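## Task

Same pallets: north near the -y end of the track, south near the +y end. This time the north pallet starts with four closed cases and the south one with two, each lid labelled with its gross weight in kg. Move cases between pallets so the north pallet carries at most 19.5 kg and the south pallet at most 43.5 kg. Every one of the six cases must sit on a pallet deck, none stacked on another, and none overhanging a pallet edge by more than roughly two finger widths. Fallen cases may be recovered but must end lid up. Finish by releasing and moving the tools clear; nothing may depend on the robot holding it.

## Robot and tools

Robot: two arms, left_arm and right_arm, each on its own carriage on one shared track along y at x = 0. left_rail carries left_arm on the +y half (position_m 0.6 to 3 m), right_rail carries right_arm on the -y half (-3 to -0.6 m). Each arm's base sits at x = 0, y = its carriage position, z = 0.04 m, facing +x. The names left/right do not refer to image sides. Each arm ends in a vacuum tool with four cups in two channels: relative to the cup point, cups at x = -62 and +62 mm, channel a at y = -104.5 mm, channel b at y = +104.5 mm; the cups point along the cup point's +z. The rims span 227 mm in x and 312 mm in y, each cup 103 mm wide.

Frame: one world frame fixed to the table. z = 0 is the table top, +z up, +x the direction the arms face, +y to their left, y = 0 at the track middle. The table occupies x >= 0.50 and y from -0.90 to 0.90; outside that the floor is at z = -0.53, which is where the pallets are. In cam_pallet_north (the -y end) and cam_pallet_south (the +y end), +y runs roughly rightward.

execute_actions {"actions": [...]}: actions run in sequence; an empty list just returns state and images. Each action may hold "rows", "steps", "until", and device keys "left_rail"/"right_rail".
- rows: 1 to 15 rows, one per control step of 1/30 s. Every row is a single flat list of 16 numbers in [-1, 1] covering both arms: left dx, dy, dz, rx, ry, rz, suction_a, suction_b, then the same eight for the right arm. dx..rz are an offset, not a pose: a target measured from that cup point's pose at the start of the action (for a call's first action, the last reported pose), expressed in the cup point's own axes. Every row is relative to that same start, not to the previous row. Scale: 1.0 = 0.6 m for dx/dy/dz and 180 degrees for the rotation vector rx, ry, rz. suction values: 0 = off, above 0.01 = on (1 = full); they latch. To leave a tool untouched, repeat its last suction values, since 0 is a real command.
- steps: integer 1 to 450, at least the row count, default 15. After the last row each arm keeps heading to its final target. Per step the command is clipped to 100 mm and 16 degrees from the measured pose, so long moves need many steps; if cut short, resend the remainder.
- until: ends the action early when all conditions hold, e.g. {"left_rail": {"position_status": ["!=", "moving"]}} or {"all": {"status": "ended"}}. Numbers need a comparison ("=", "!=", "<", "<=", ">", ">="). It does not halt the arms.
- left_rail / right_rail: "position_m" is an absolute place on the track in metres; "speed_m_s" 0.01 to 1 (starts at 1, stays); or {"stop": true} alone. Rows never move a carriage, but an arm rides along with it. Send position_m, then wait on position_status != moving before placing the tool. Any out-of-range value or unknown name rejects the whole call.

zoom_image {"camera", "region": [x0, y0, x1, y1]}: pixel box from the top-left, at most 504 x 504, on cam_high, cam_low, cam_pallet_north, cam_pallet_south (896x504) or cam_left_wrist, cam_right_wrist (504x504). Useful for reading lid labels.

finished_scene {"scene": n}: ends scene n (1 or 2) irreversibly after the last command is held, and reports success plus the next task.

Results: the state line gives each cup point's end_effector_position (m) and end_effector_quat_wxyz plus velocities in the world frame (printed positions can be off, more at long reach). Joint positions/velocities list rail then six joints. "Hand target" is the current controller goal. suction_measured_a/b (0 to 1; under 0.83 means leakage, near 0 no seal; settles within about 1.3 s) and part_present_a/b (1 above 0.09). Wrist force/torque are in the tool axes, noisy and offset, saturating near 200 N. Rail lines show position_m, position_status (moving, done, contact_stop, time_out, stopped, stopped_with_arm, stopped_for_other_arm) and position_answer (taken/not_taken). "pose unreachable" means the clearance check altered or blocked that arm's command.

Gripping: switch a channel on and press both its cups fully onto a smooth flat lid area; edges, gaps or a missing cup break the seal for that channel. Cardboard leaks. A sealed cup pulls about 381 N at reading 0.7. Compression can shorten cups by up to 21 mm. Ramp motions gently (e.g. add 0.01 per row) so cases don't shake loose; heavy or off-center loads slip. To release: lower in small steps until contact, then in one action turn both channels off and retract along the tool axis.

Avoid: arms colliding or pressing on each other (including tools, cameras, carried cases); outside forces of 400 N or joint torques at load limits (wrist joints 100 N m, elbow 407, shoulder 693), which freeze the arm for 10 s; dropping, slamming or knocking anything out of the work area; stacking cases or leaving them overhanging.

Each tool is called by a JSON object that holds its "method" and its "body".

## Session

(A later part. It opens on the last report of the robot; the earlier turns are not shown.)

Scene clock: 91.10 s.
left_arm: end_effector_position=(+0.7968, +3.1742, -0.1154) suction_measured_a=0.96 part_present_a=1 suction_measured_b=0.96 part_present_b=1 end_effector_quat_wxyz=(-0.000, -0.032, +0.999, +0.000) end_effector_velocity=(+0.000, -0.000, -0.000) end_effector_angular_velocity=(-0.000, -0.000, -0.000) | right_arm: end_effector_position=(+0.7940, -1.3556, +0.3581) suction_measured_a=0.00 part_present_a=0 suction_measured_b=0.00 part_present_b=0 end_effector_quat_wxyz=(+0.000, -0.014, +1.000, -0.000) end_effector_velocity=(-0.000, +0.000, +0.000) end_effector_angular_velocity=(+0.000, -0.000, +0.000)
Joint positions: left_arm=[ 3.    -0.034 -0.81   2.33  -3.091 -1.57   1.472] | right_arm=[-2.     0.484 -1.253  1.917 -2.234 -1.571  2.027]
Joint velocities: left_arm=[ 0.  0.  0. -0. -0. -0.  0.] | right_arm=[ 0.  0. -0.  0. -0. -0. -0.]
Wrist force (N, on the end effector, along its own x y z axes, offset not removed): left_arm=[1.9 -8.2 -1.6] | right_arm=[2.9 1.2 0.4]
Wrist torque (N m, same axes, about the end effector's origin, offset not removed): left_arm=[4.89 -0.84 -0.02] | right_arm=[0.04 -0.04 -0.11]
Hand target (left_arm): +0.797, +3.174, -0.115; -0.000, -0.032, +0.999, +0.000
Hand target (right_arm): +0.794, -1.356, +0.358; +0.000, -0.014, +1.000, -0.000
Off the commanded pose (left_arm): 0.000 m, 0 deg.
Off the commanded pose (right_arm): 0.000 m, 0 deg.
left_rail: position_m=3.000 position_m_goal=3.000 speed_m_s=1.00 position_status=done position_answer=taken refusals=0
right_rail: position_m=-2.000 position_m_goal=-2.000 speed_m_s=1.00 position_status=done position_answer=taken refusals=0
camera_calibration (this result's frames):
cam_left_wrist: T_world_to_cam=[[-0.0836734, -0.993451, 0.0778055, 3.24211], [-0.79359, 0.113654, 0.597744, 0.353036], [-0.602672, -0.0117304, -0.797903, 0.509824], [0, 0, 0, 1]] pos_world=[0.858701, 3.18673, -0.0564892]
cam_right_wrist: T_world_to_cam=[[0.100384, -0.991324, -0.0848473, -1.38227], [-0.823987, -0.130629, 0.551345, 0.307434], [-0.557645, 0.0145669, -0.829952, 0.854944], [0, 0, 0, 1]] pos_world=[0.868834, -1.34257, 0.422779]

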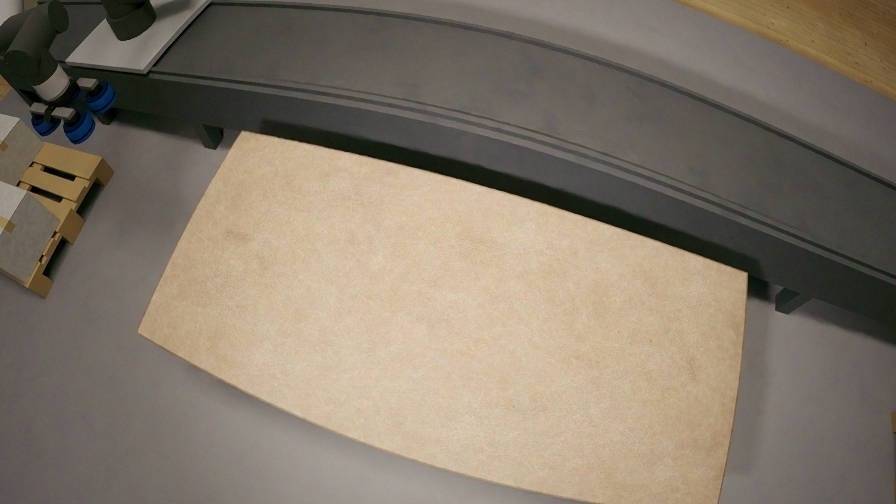

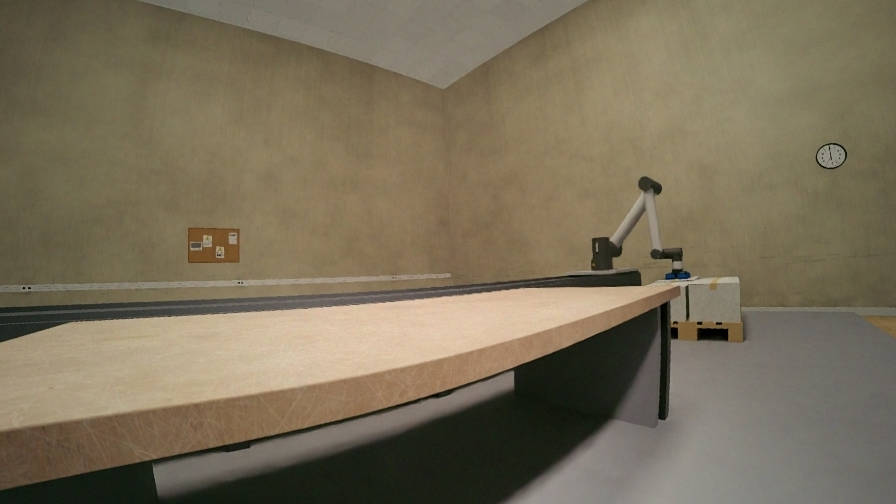

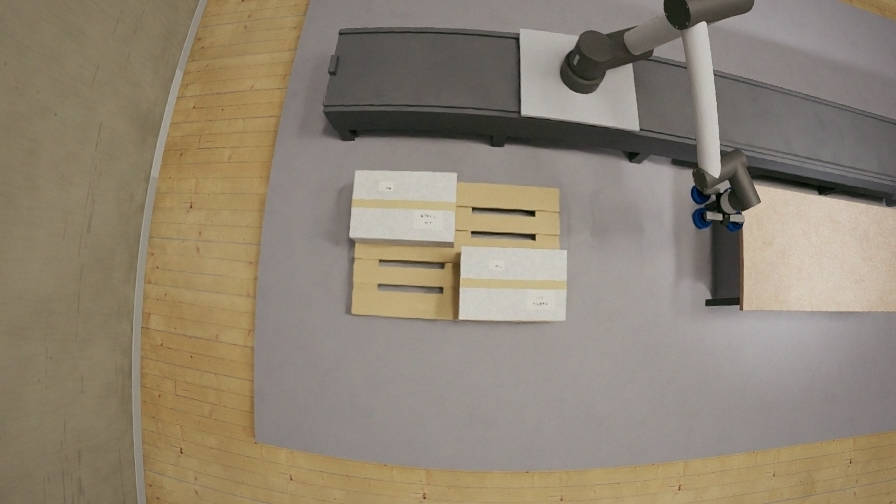

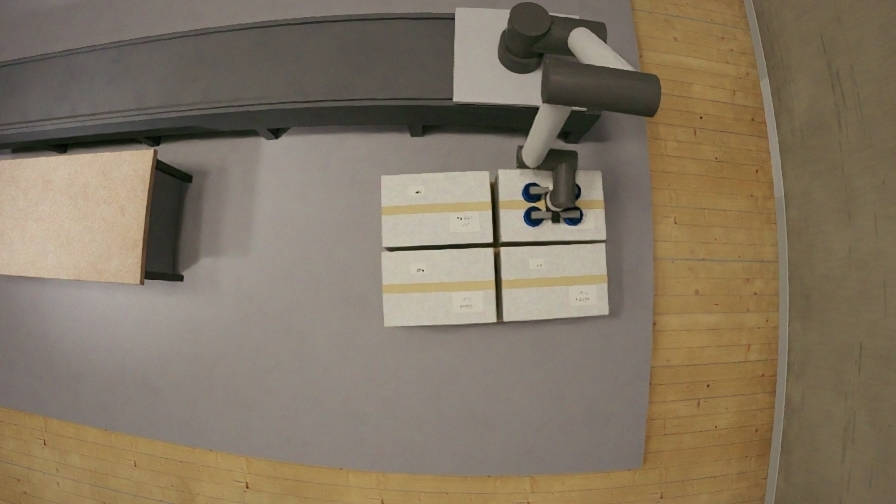

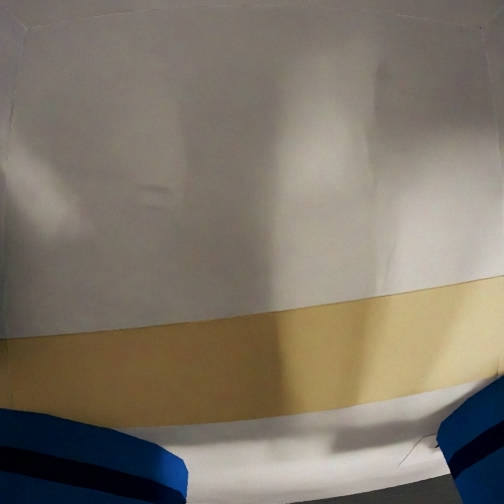

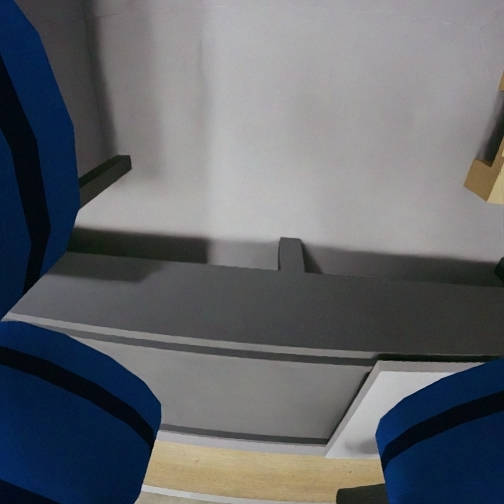

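Aligned. Lower 3 mm.

{"method": "execute_actions", "body": {"actions": [{"rows":[[0,0,0.0025,0,0,0,1,1,0,0,0,0,0,0,0,0],[0,0,0.005,0,0,0,1,1,0,0,0,0,0,0,0,0]],"steps":3}]}}

Scene clock: 91.80 s.
left_arm: end_effector_position=(+0.7969, +3.1742, -0.1160) suction_measured_a=0.96 part_present_a=1 suction_measured_b=0.96 part_present_b=1 end_effector_quat_wxyz=(-0.000, -0.032, +0.999, +0.001) end_effector_velocity=(+0.000, +0.000, -0.016) end_effector_angular_velocity=(-0.000, -0.001, +0.000) | right_arm: end_effector_position=(+0.7940, -1.3556, +0.3581) suction_measured_a=0.00 part_present_a=0 suction_measured_b=0.00 part_present_b=0 end_effector_quat_wxyz=(+0.000, -0.014, +1.000, -0.000) end_effector_velocity=(-0.000, +0.000, +0.000) end_effector_angular_velocity=(+0.000, +0.000, +0.000)
Joint positions: left_arm=[ 3.    -0.034 -0.809  2.33  -3.092 -1.57   1.472] | right_arm=[-2.     0.484 -1.253  1.917 -2.234 -1.571  2.027]
Joint velocities: left_arm=[ 0.     0.     0.026 -0.004 -0.023 -0.     0.   ] | right_arm=[ 0.  0. -0. -0.  0.  0. -0.]
Wrist force (N, on the end effector, along its own x y z axes, offset not removed): left_arm=[0.4 -2.6 -8.5] | right_arm=[4.3 0.9 -0.5]
Wrist torque (N m, same axes, about the end effector's origin, offset not removed): left_arm=[5.10 -1.03 -0.06] | right_arm=[0.03 -0.23 -0.16]
Hand target (left_arm): +0.797, +3.174, -0.118; -0.000, -0.032, +0.999, +0.000
Hand target (right_arm): +0.794, -1.356, +0.358; +0.000, -0.014, +1.000, -0.000
Off the commanded pose (left_arm): 0.002 m, 0 deg.
Off the commanded pose (right_arm): 0.000 m, 0 deg.
left_rail: position_m=3.000 position_m_goal=3.000 speed_m_s=1.00 position_status=done position_answer=taken refusals=0
right_rail: position_m=-2.000 position_m_goal=-2.000 speed_m_s=1.00 position_status=done position_answer=taken refusals=0
camera_calibration (this result's frames):
cam_left_wrist: T_world_to_cam=[[-0.0836785, -0.993452, 0.0777926, 3.24216], [-0.793627, 0.11365, 0.597695, 0.35343], [-0.602622, -0.0117241, -0.79794, 0.509335], [0, 0, 0, 1]] pos_world=[0.858728, 3.18674, -0.0570405]
cam_right_wrist: T_world_to_cam=[[0.100384, -0.991324, -0.0848472, -1.38227], [-0.823987, -0.130629, 0.551345, 0.307434], [-0.557645, 0.0145668, -0.829952, 0.854944], [0, 0, 0, 1]] pos_world=[0.868834, -1.34257, 0.422779]

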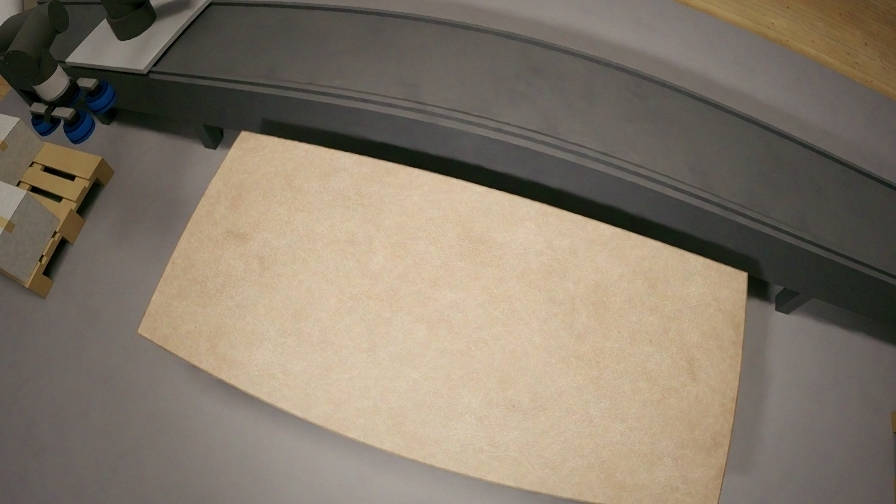

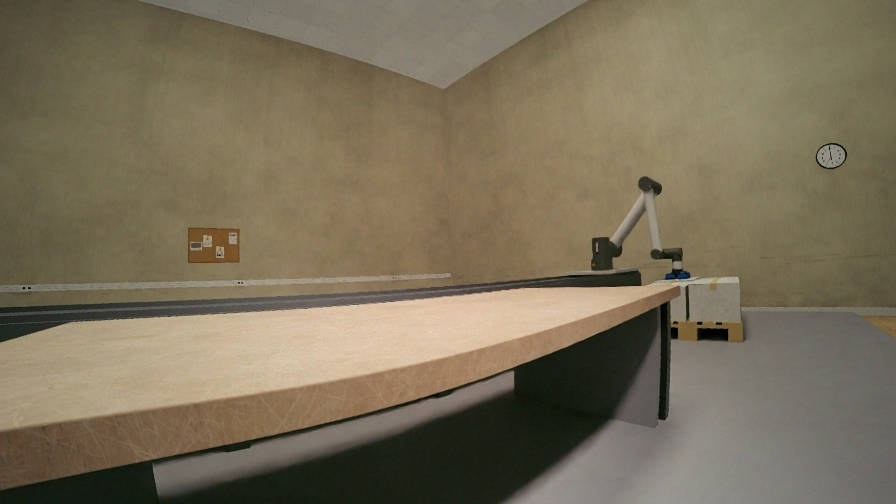

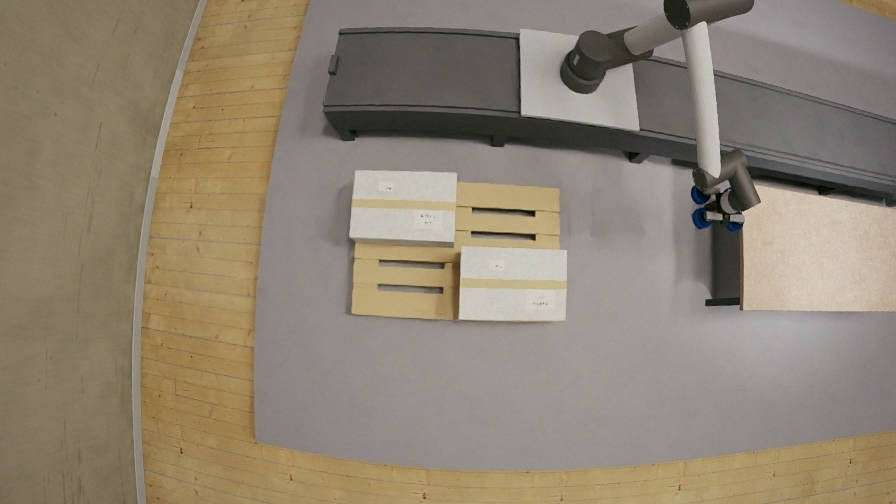

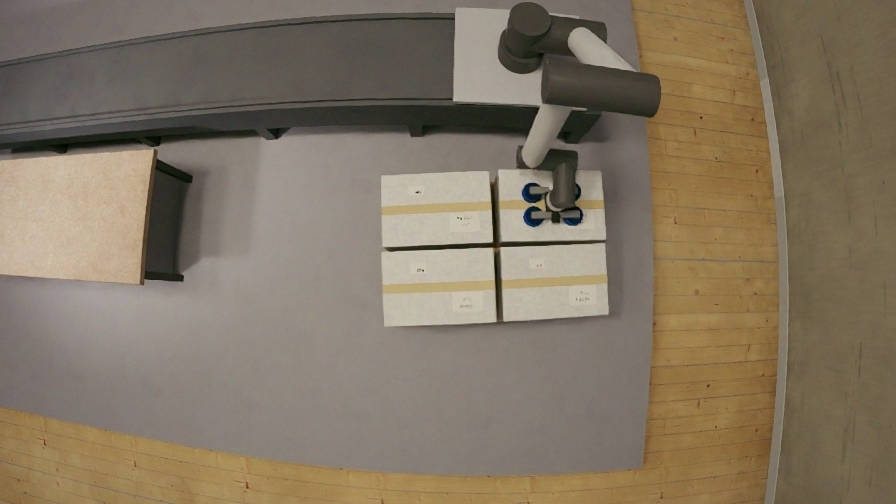

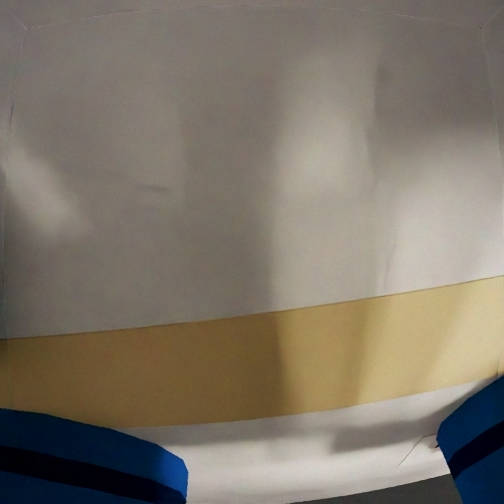

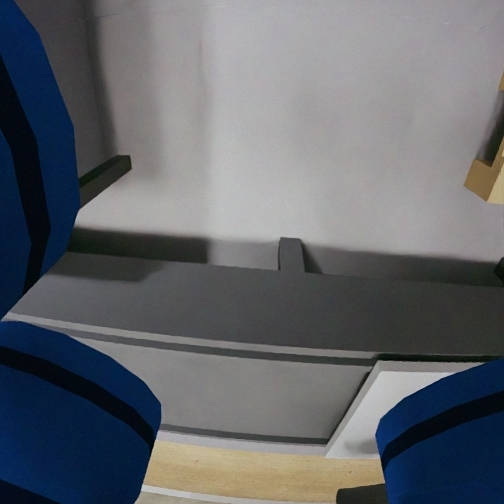

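Re-reading the state after the arm has settled at the new height to see whether the case has touched the deck yet.

{"method": "execute_actions", "body": {"actions": []}}

Scene clock: 92.13 s.
left_arm: end_effector_position=(+0.7968, +3.1742, -0.1183) suction_measured_a=0.96 part_present_a=1 suction_measured_b=0.96 part_present_b=1 end_effector_quat_wxyz=(-0.000, -0.032, +0.999, +0.001) end_effector_velocity=(+0.000, +0.000, -0.001) end_effector_angular_velocity=(-0.000, -0.000, +0.000) | right_arm: end_effector_position=(+0.7940, -1.3556, +0.3581) suction_measured_a=0.00 part_present_a=0 suction_measured_b=0.00 part_present_b=0 end_effector_quat_wxyz=(+0.000, -0.014, +1.000, -0.000) end_effector_velocity=(+0.000, -0.000, -0.000) end_effector_angular_velocity=(-0.000, +0.000, -0.000)
Joint positions: left_arm=[ 3.    -0.034 -0.805  2.33  -3.095 -1.57   1.472] | right_arm=[-2.     0.484 -1.253  1.917 -2.234 -1.571  2.027]
Joint velocities: left_arm=[ 0.     0.     0.002 -0.    -0.001 -0.    -0.   ] | right_arm=[ 0. -0.  0. -0.  0. -0.  0.]
Wrist force (N, on the end effector, along its own x y z axes, offset not removed): left_arm=[-1.3 -8.2 1.6] | right_arm=[4.3 1.8 -0.7]
Wrist torque (N m, same axes, about the end effector's origin, offset not removed): left_arm=[4.86 -0.29 -0.19] | right_arm=[0.18 -0.29 -0.11]
Hand target (left_arm): +0.797, +3.174, -0.118; -0.000, -0.032, +0.999, +0.000
Hand target (right_arm): +0.794, -1.356, +0.358; +0.000, -0.014, +1.000, -0.000
Off the commanded pose (left_arm): 0.000 m, 0 deg.
Off the commanded pose (right_arm): 0.000 m, 0 deg.
left_rail: position_m=3.000 position_m_goal=3.000 speed_m_s=1.00 position_status=done position_answer=taken refusals=0
right_rail: position_m=-2.000 position_m_goal=-2.000 speed_m_s=1.00 position_status=done position_answer=taken refusals=0
camera_calibration (this result's frames):
cam_left_wrist: T_world_to_cam=[[-0.0836709, -0.993452, 0.0777973, 3.24234], [-0.793572, 0.113648, 0.597769, 0.354759], [-0.602697, -0.0117219, -0.797884, 0.507514], [0, 0, 0, 1]] pos_world=[0.858693, 3.18674, -0.0593722]
cam_right_wrist: T_world_to_cam=[[0.100384, -0.991324, -0.0848473, -1.38227], [-0.823987, -0.130629, 0.551345, 0.307433], [-0.557645, 0.0145667, -0.829952, 0.854944], [0, 0, 0, 1]] pos_world=[0.868834, -1.34257, 0.422779]

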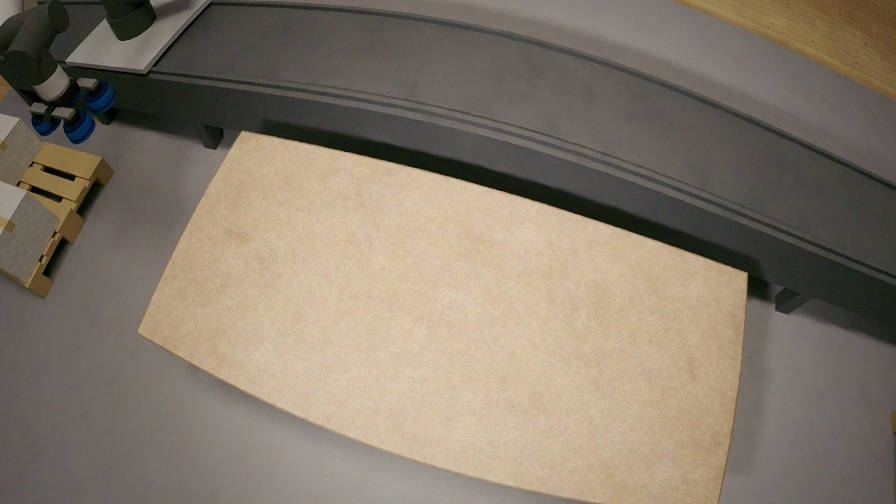

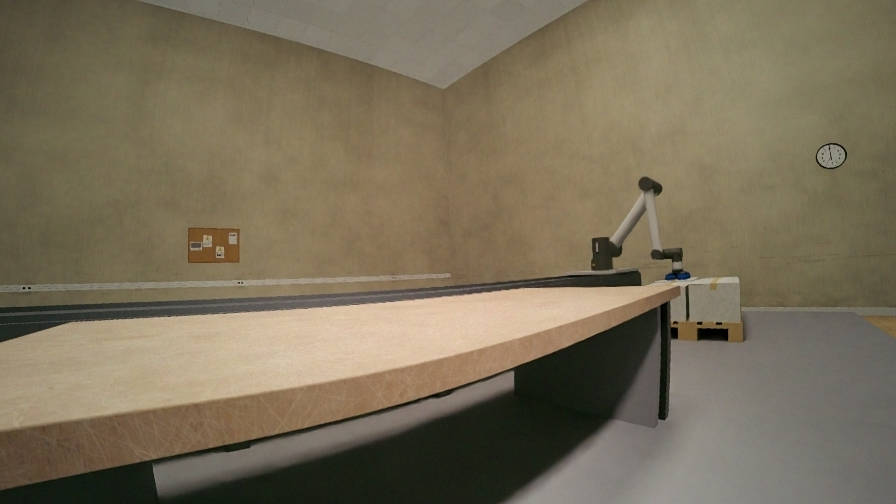

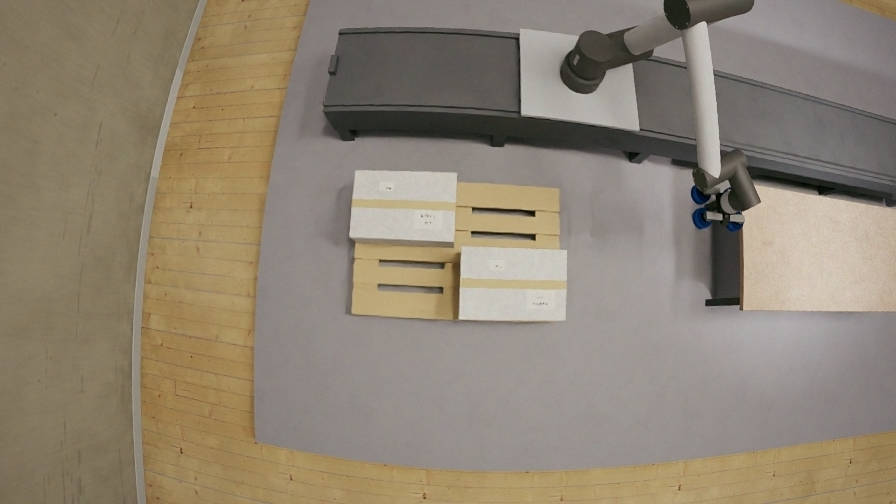

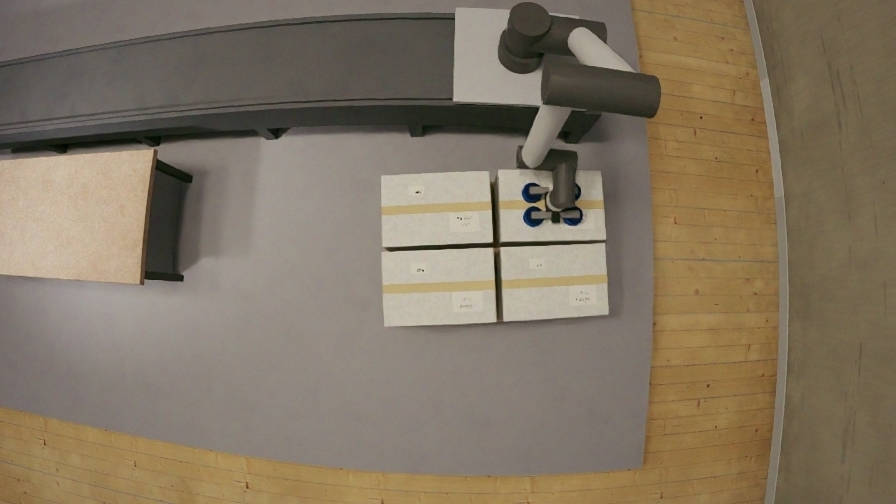

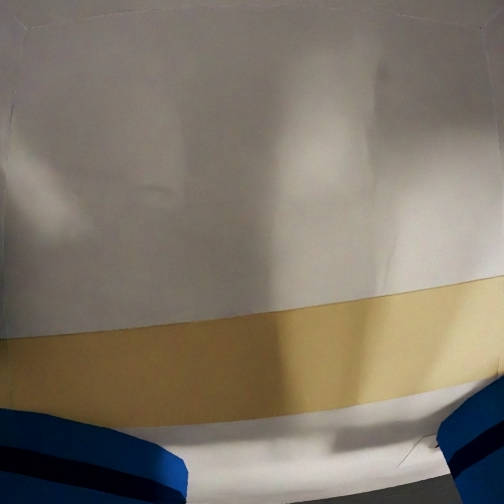

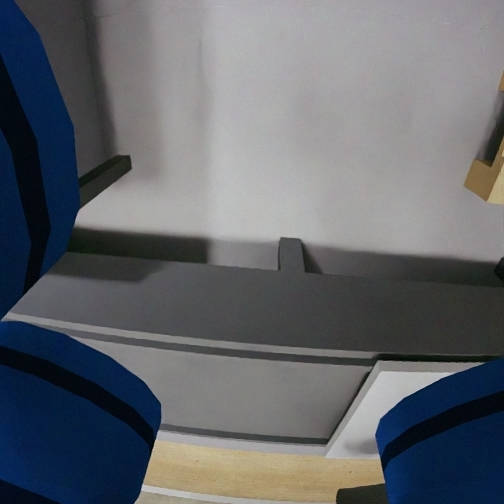

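{"method": "execute_actions", "body": {"actions": [{"rows":[[0,0,0.002,0,0,0,1,1,0,0,0,0,0,0,0,0],[0,0,0.0035,0,0,0,1,1,0,0,0,0,0,0,0,0]],"steps":3}]}}

Scene clock: 92.63 s.
left_arm: end_effector_position=(+0.7968, +3.1742, -0.1188) suction_measured_a=0.96 part_present_a=1 suction_measured_b=0.96 part_present_b=1 end_effector_quat_wxyz=(-0.000, -0.032, +0.999, +0.001) end_effector_velocity=(+0.000, +0.000, -0.011) end_effector_angular_velocity=(-0.000, -0.000, +0.000) | right_arm: end_effector_position=(+0.7940, -1.3556, +0.3581) suction_measured_a=0.00 part_present_a=0 suction_measured_b=0.00 part_present_b=0 end_effector_quat_wxyz=(+0.000, -0.014, +1.000, -0.000) end_effector_velocity=(-0.000, +0.000, -0.000) end_effector_angular_velocity=(-0.000, +0.000, -0.000)
Joint positions: left_arm=[ 3.    -0.034 -0.805  2.329 -3.095 -1.57   1.472] | right_arm=[-2.     0.484 -1.253  1.917 -2.234 -1.571  2.027]
Joint velocities: left_arm=[ 0.     0.     0.017 -0.003 -0.015 -0.     0.   ] | right_arm=[ 0. -0.  0.  0.  0.  0.  0.]
Wrist force (N, on the end effector, along its own x y z axes, offset not removed): left_arm=[1.6 -3.0 2.6] | right_arm=[4.7 1.2 -2.7]
Wrist torque (N m, same axes, about the end effector's origin, offset not removed): left_arm=[5.25 -1.05 -0.05] | right_arm=[0.08 -0.27 -0.17]
Hand target (left_arm): +0.797, +3.174, -0.120; -0.000, -0.032, +0.999, +0.001
Hand target (right_arm): +0.794, -1.356, +0.358; +0.000, -0.014, +1.000, -0.000
Off the commanded pose (left_arm): 0.002 m, 0 deg.
Off the commanded pose (right_arm): 0.000 m, 0 deg.
left_rail: position_m=3.000 position_m_goal=3.000 speed_m_s=1.00 position_status=done position_answer=taken refusals=0
right_rail: position_m=-2.000 position_m_goal=-2.000 speed_m_s=1.00 position_status=done position_answer=taken refusals=0
camera_calibration (this result's frames):
cam_left_wrist: T_world_to_cam=[[-0.0836753, -0.993452, 0.0777948, 3.24238], [-0.793603, 0.113649, 0.597728, 0.355084], [-0.602655, -0.0117232, -0.797916, 0.507107], [0, 0, 0, 1]] pos_world=[0.858714, 3.18674, -0.059856]
cam_right_wrist: T_world_to_cam=[[0.100384, -0.991324, -0.0848473, -1.38227], [-0.823987, -0.130629, 0.551345, 0.307433], [-0.557645, 0.0145668, -0.829952, 0.854944], [0, 0, 0, 1]] pos_world=[0.868834, -1.34257, 0.422779]

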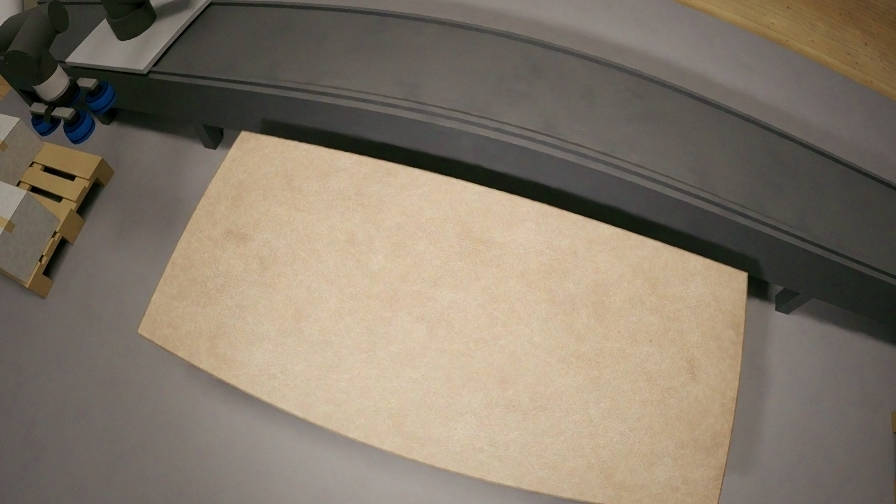

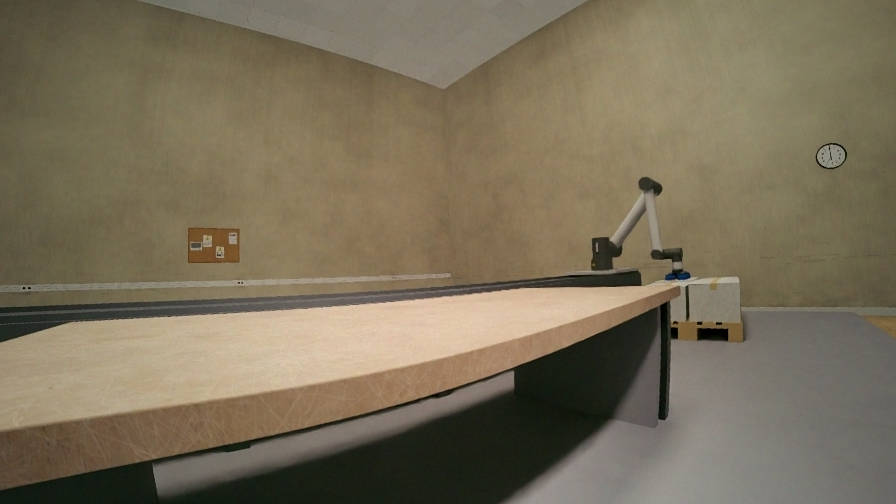

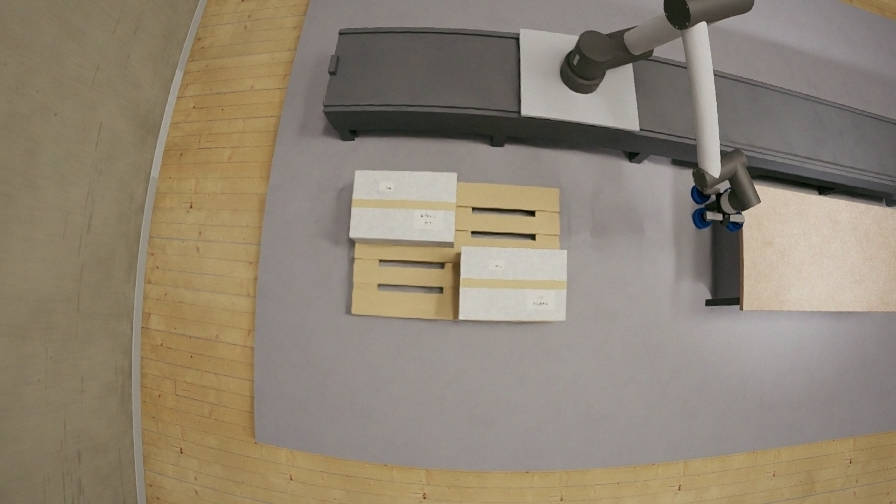

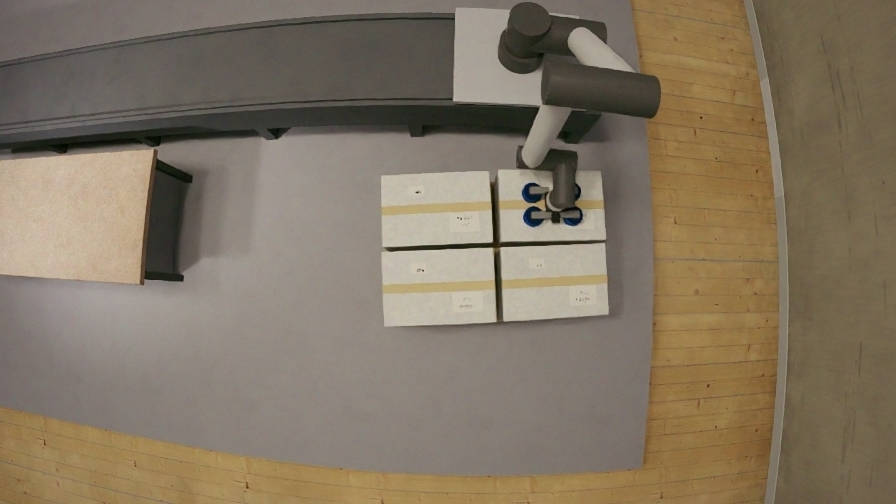

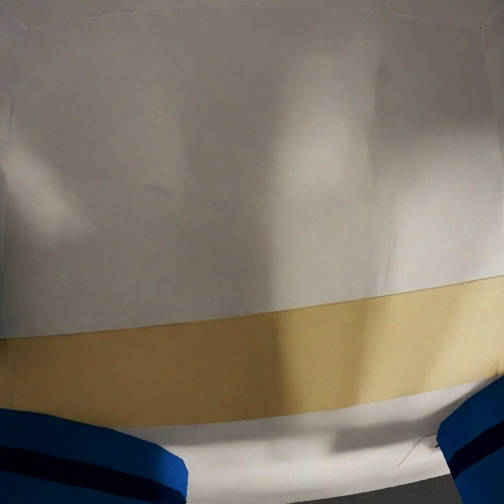

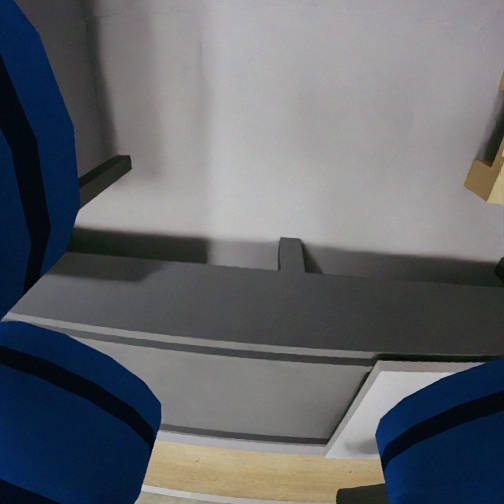

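Re-reading the state after the arm has settled at the new height to see whether the case has touched the deck yet.

{"method": "execute_actions", "body": {"actions": []}}

Scene clock: 93.00 s.
left_arm: end_effector_position=(+0.7968, +3.1742, -0.1203) suction_measured_a=0.96 part_present_a=1 suction_measured_b=0.96 part_present_b=1 end_effector_quat_wxyz=(-0.000, -0.032, +0.999, +0.001) end_effector_velocity=(+0.000, +0.000, -0.000) end_effector_angular_velocity=(-0.000, -0.000, +0.000) | right_arm: end_effector_position=(+0.7940, -1.3556, +0.3581) suction_measured_a=0.00 part_present_a=0 suction_measured_b=0.00 part_present_b=0 end_effector_quat_wxyz=(+0.000, -0.014, +1.000, -0.000) end_effector_velocity=(-0.000, -0.000, +0.000) end_effector_angular_velocity=(+0.000, -0.000, +0.000)
Joint positions: left_arm=[ 3.    -0.034 -0.802  2.329 -3.098 -1.57   1.472] | right_arm=[-2.     0.484 -1.253  1.917 -2.234 -1.571  2.027]
Joint velocities: left_arm=[ 0.     0.     0.001 -0.    -0.001  0.    -0.   ] | right_arm=[ 0.  0. -0.  0. -0. -0. -0.]
Wrist force (N, on the end effector, along its own x y z axes, offset not removed): left_arm=[-2.5 0.4 -4.4] | right_arm=[2.8 2.2 -0.4]
Wrist torque (N m, same axes, about the end effector's origin, offset not removed): left_arm=[5.93 -0.47 -0.36] | right_arm=[0.25 -0.02 -0.10]
Hand target (left_arm): +0.797, +3.174, -0.120; -0.000, -0.032, +0.999, +0.001
Hand target (right_arm): +0.794, -1.356, +0.358; +0.000, -0.014, +1.000, -0.000
Off the commanded pose (left_arm): 0.000 m, 0 deg.
Off the commanded pose (right_arm): 0.000 m, 0 deg.
left_rail: position_m=3.000 position_m_goal=3.000 speed_m_s=1.00 position_status=done position_answer=taken refusals=0
right_rail: position_m=-2.000 position_m_goal=-2.000 speed_m_s=1.00 position_status=done position_answer=taken refusals=0
camera_calibration (this result's frames):
cam_left_wrist: T_world_to_cam=[[-0.0836695, -0.993452, 0.0777982, 3.2425], [-0.793562, 0.113647, 0.597783, 0.355972], [-0.60271, -0.0117214, -0.797874, 0.505893], [0, 0, 0, 1]] pos_world=[0.858691, 3.18674, -0.061416]
cam_right_wrist: T_world_to_cam=[[0.100384, -0.991324, -0.0848471, -1.38227], [-0.823987, -0.130629, 0.551345, 0.307433], [-0.557645, 0.0145666, -0.829952, 0.854944], [0, 0, 0, 1]] pos_world=[0.868834, -1.34257, 0.422779]

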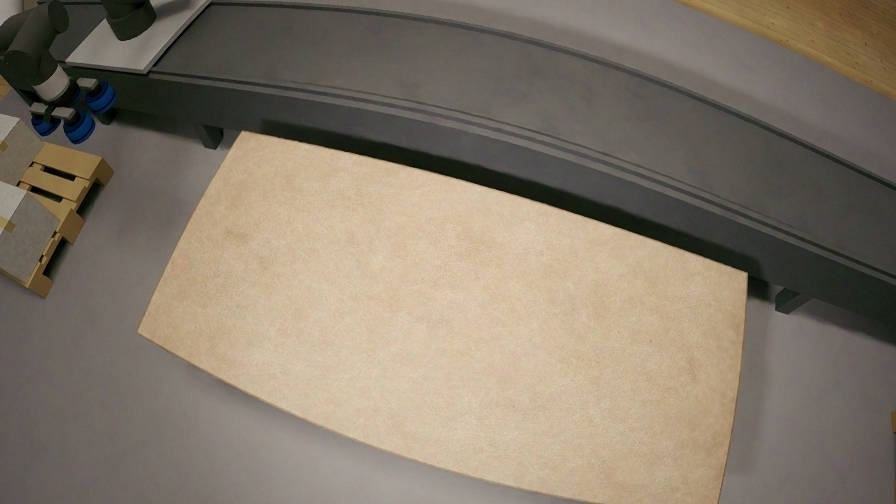

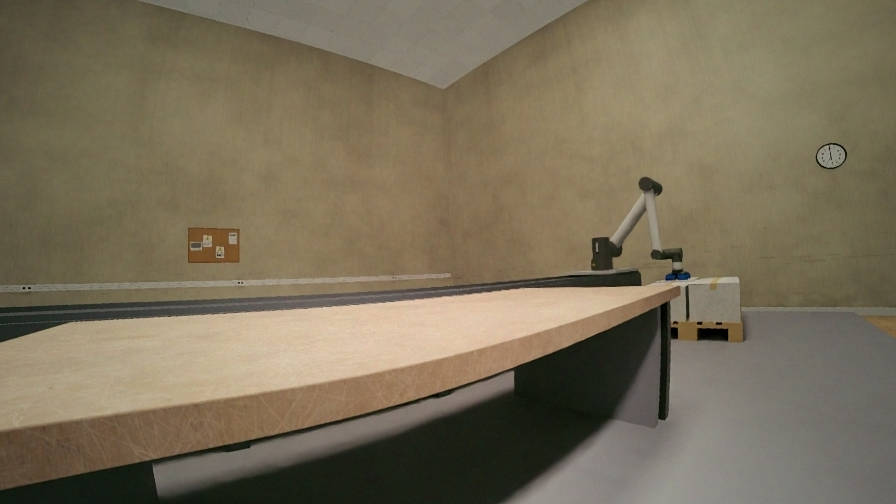

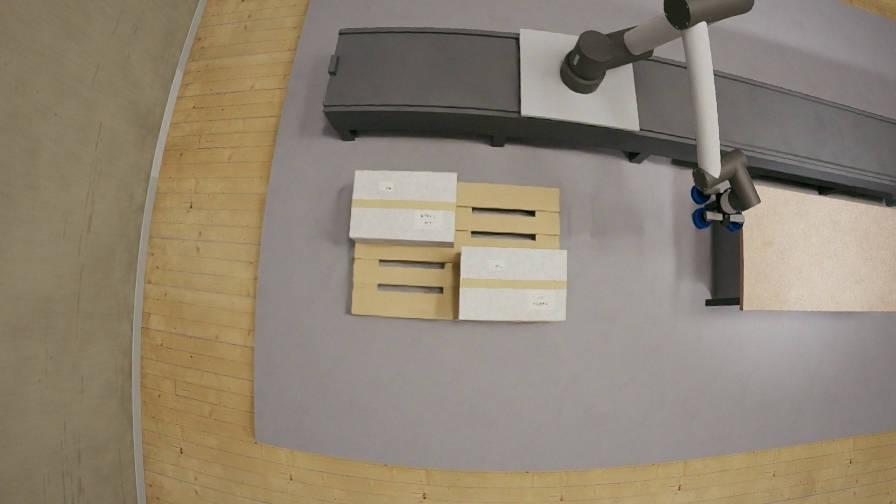

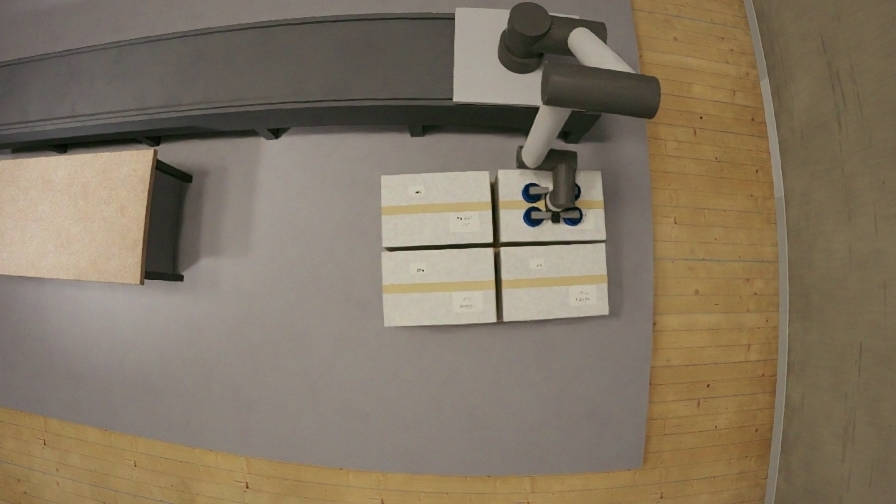

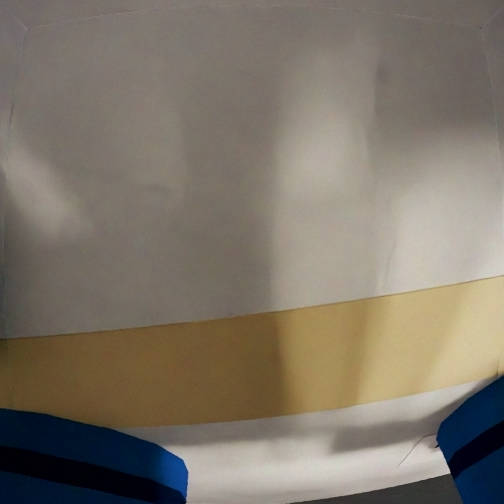

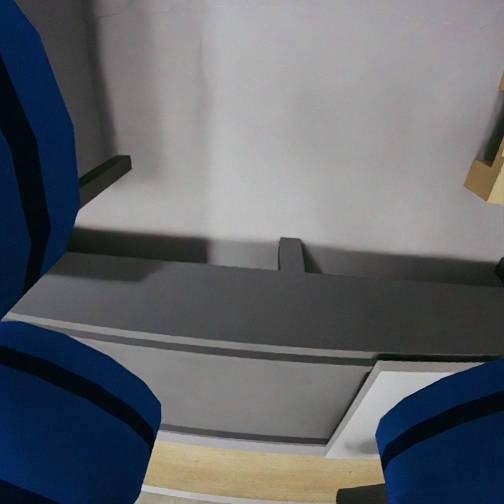

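{"method": "execute_actions", "body": {"actions": [{"rows":[[0,0,0.0028,0,0,0,1,1,0,0,0,0,0,0,0,0]],"steps":2}]}}

Scene clock: 93.57 s.
left_arm: end_effector_position=(+0.7968, +3.1742, -0.1205) suction_measured_a=0.96 part_present_a=1 suction_measured_b=0.96 part_present_b=1 end_effector_quat_wxyz=(-0.000, -0.032, +0.999, +0.001) end_effector_velocity=(+0.001, +0.000, -0.008) end_effector_angular_velocity=(-0.000, -0.002, +0.000) | right_arm: end_effector_position=(+0.7940, -1.3556, +0.3581) suction_measured_a=0.00 part_present_a=0 suction_measured_b=0.00 part_present_b=0 end_effector_quat_wxyz=(+0.000, -0.014, +1.000, -0.000) end_effector_velocity=(-0.000, +0.000, -0.000) end_effector_angular_velocity=(+0.000, +0.000, -0.000)
Joint positions: left_arm=[ 3.    -0.034 -0.802  2.329 -3.098 -1.57   1.472] | right_arm=[-2.     0.484 -1.253  1.917 -2.234 -1.571  2.027]
Joint velocities: left_arm=[ 0.     0.     0.013 -0.002 -0.013  0.     0.   ] | right_arm=[ 0.  0. -0.  0. -0.  0.  0.]
Wrist force (N, on the end effector, along its own x y z axes, offset not removed): left_arm=[-2.2 0.4 1.0] | right_arm=[4.7 0.0 -3.2]
Wrist torque (N m, same axes, about the end effector's origin, offset not removed): left_arm=[5.82 0.09 -0.39] | right_arm=[-0.05 -0.34 -0.16]
Hand target (left_arm): +0.797, +3.174, -0.122; -0.000, -0.032, +0.999, +0.001
Hand target (right_arm): +0.794, -1.356, +0.358; +0.000, -0.014, +1.000, -0.000
Off the commanded pose (left_arm): 0.001 m, 0 deg.
Off the commanded pose (right_arm): 0.000 m, 0 deg.
left_rail: position_m=3.000 position_m_goal=3.000 speed_m_s=1.00 position_status=done position_answer=taken refusals=0
right_rail: position_m=-2.000 position_m_goal=-2.000 speed_m_s=1.00 position_status=done position_answer=taken refusals=0
camera_calibration (this result's frames):
cam_left_wrist: T_world_to_cam=[[-0.0836698, -0.993452, 0.0777968, 3.24252], [-0.793576, 0.113647, 0.597764, 0.356105], [-0.602691, -0.0117229, -0.797888, 0.505729], [0, 0, 0, 1]] pos_world=[0.858696, 3.18675, -0.0616092]
cam_right_wrist: T_world_to_cam=[[0.100384, -0.991324, -0.0848471, -1.38227], [-0.823987, -0.130628, 0.551345, 0.307434], [-0.557645, 0.0145668, -0.829952, 0.854944], [0, 0, 0, 1]] pos_world=[0.868834, -1.34257, 0.422779]

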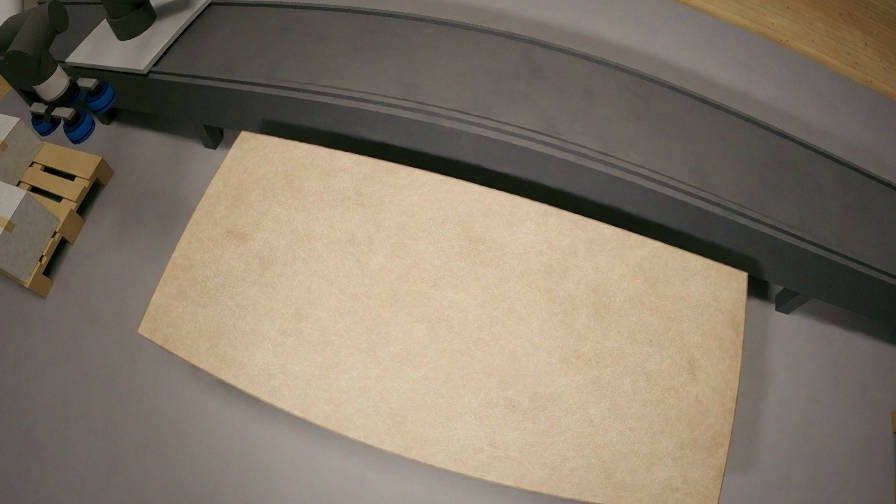

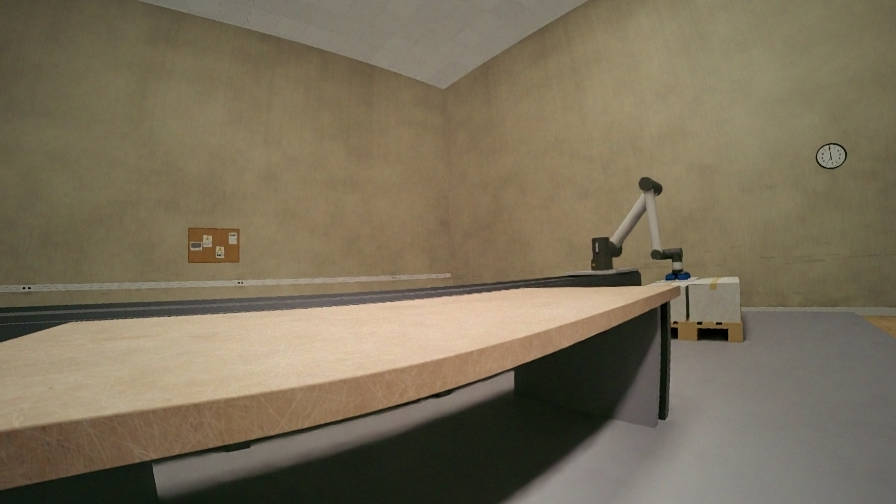

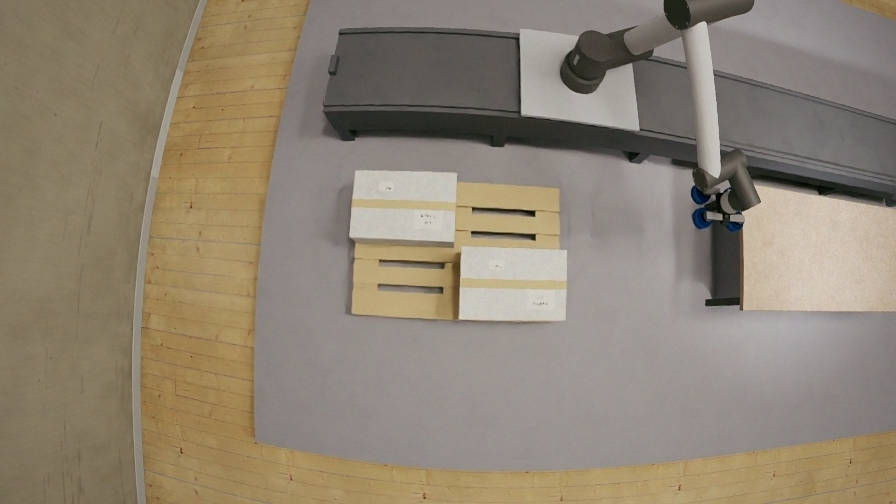

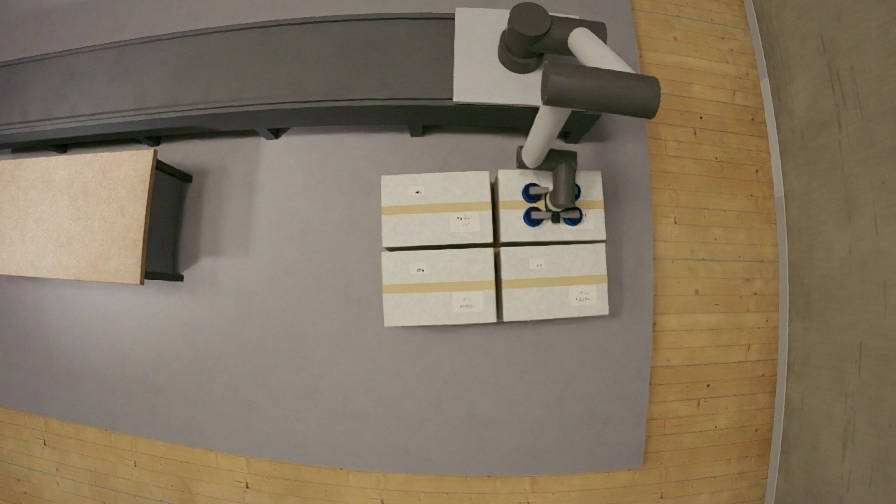

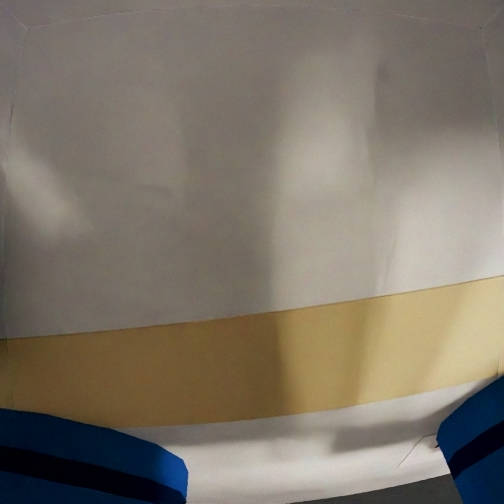

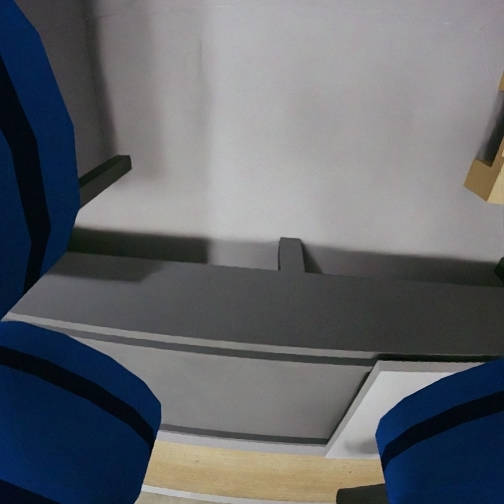

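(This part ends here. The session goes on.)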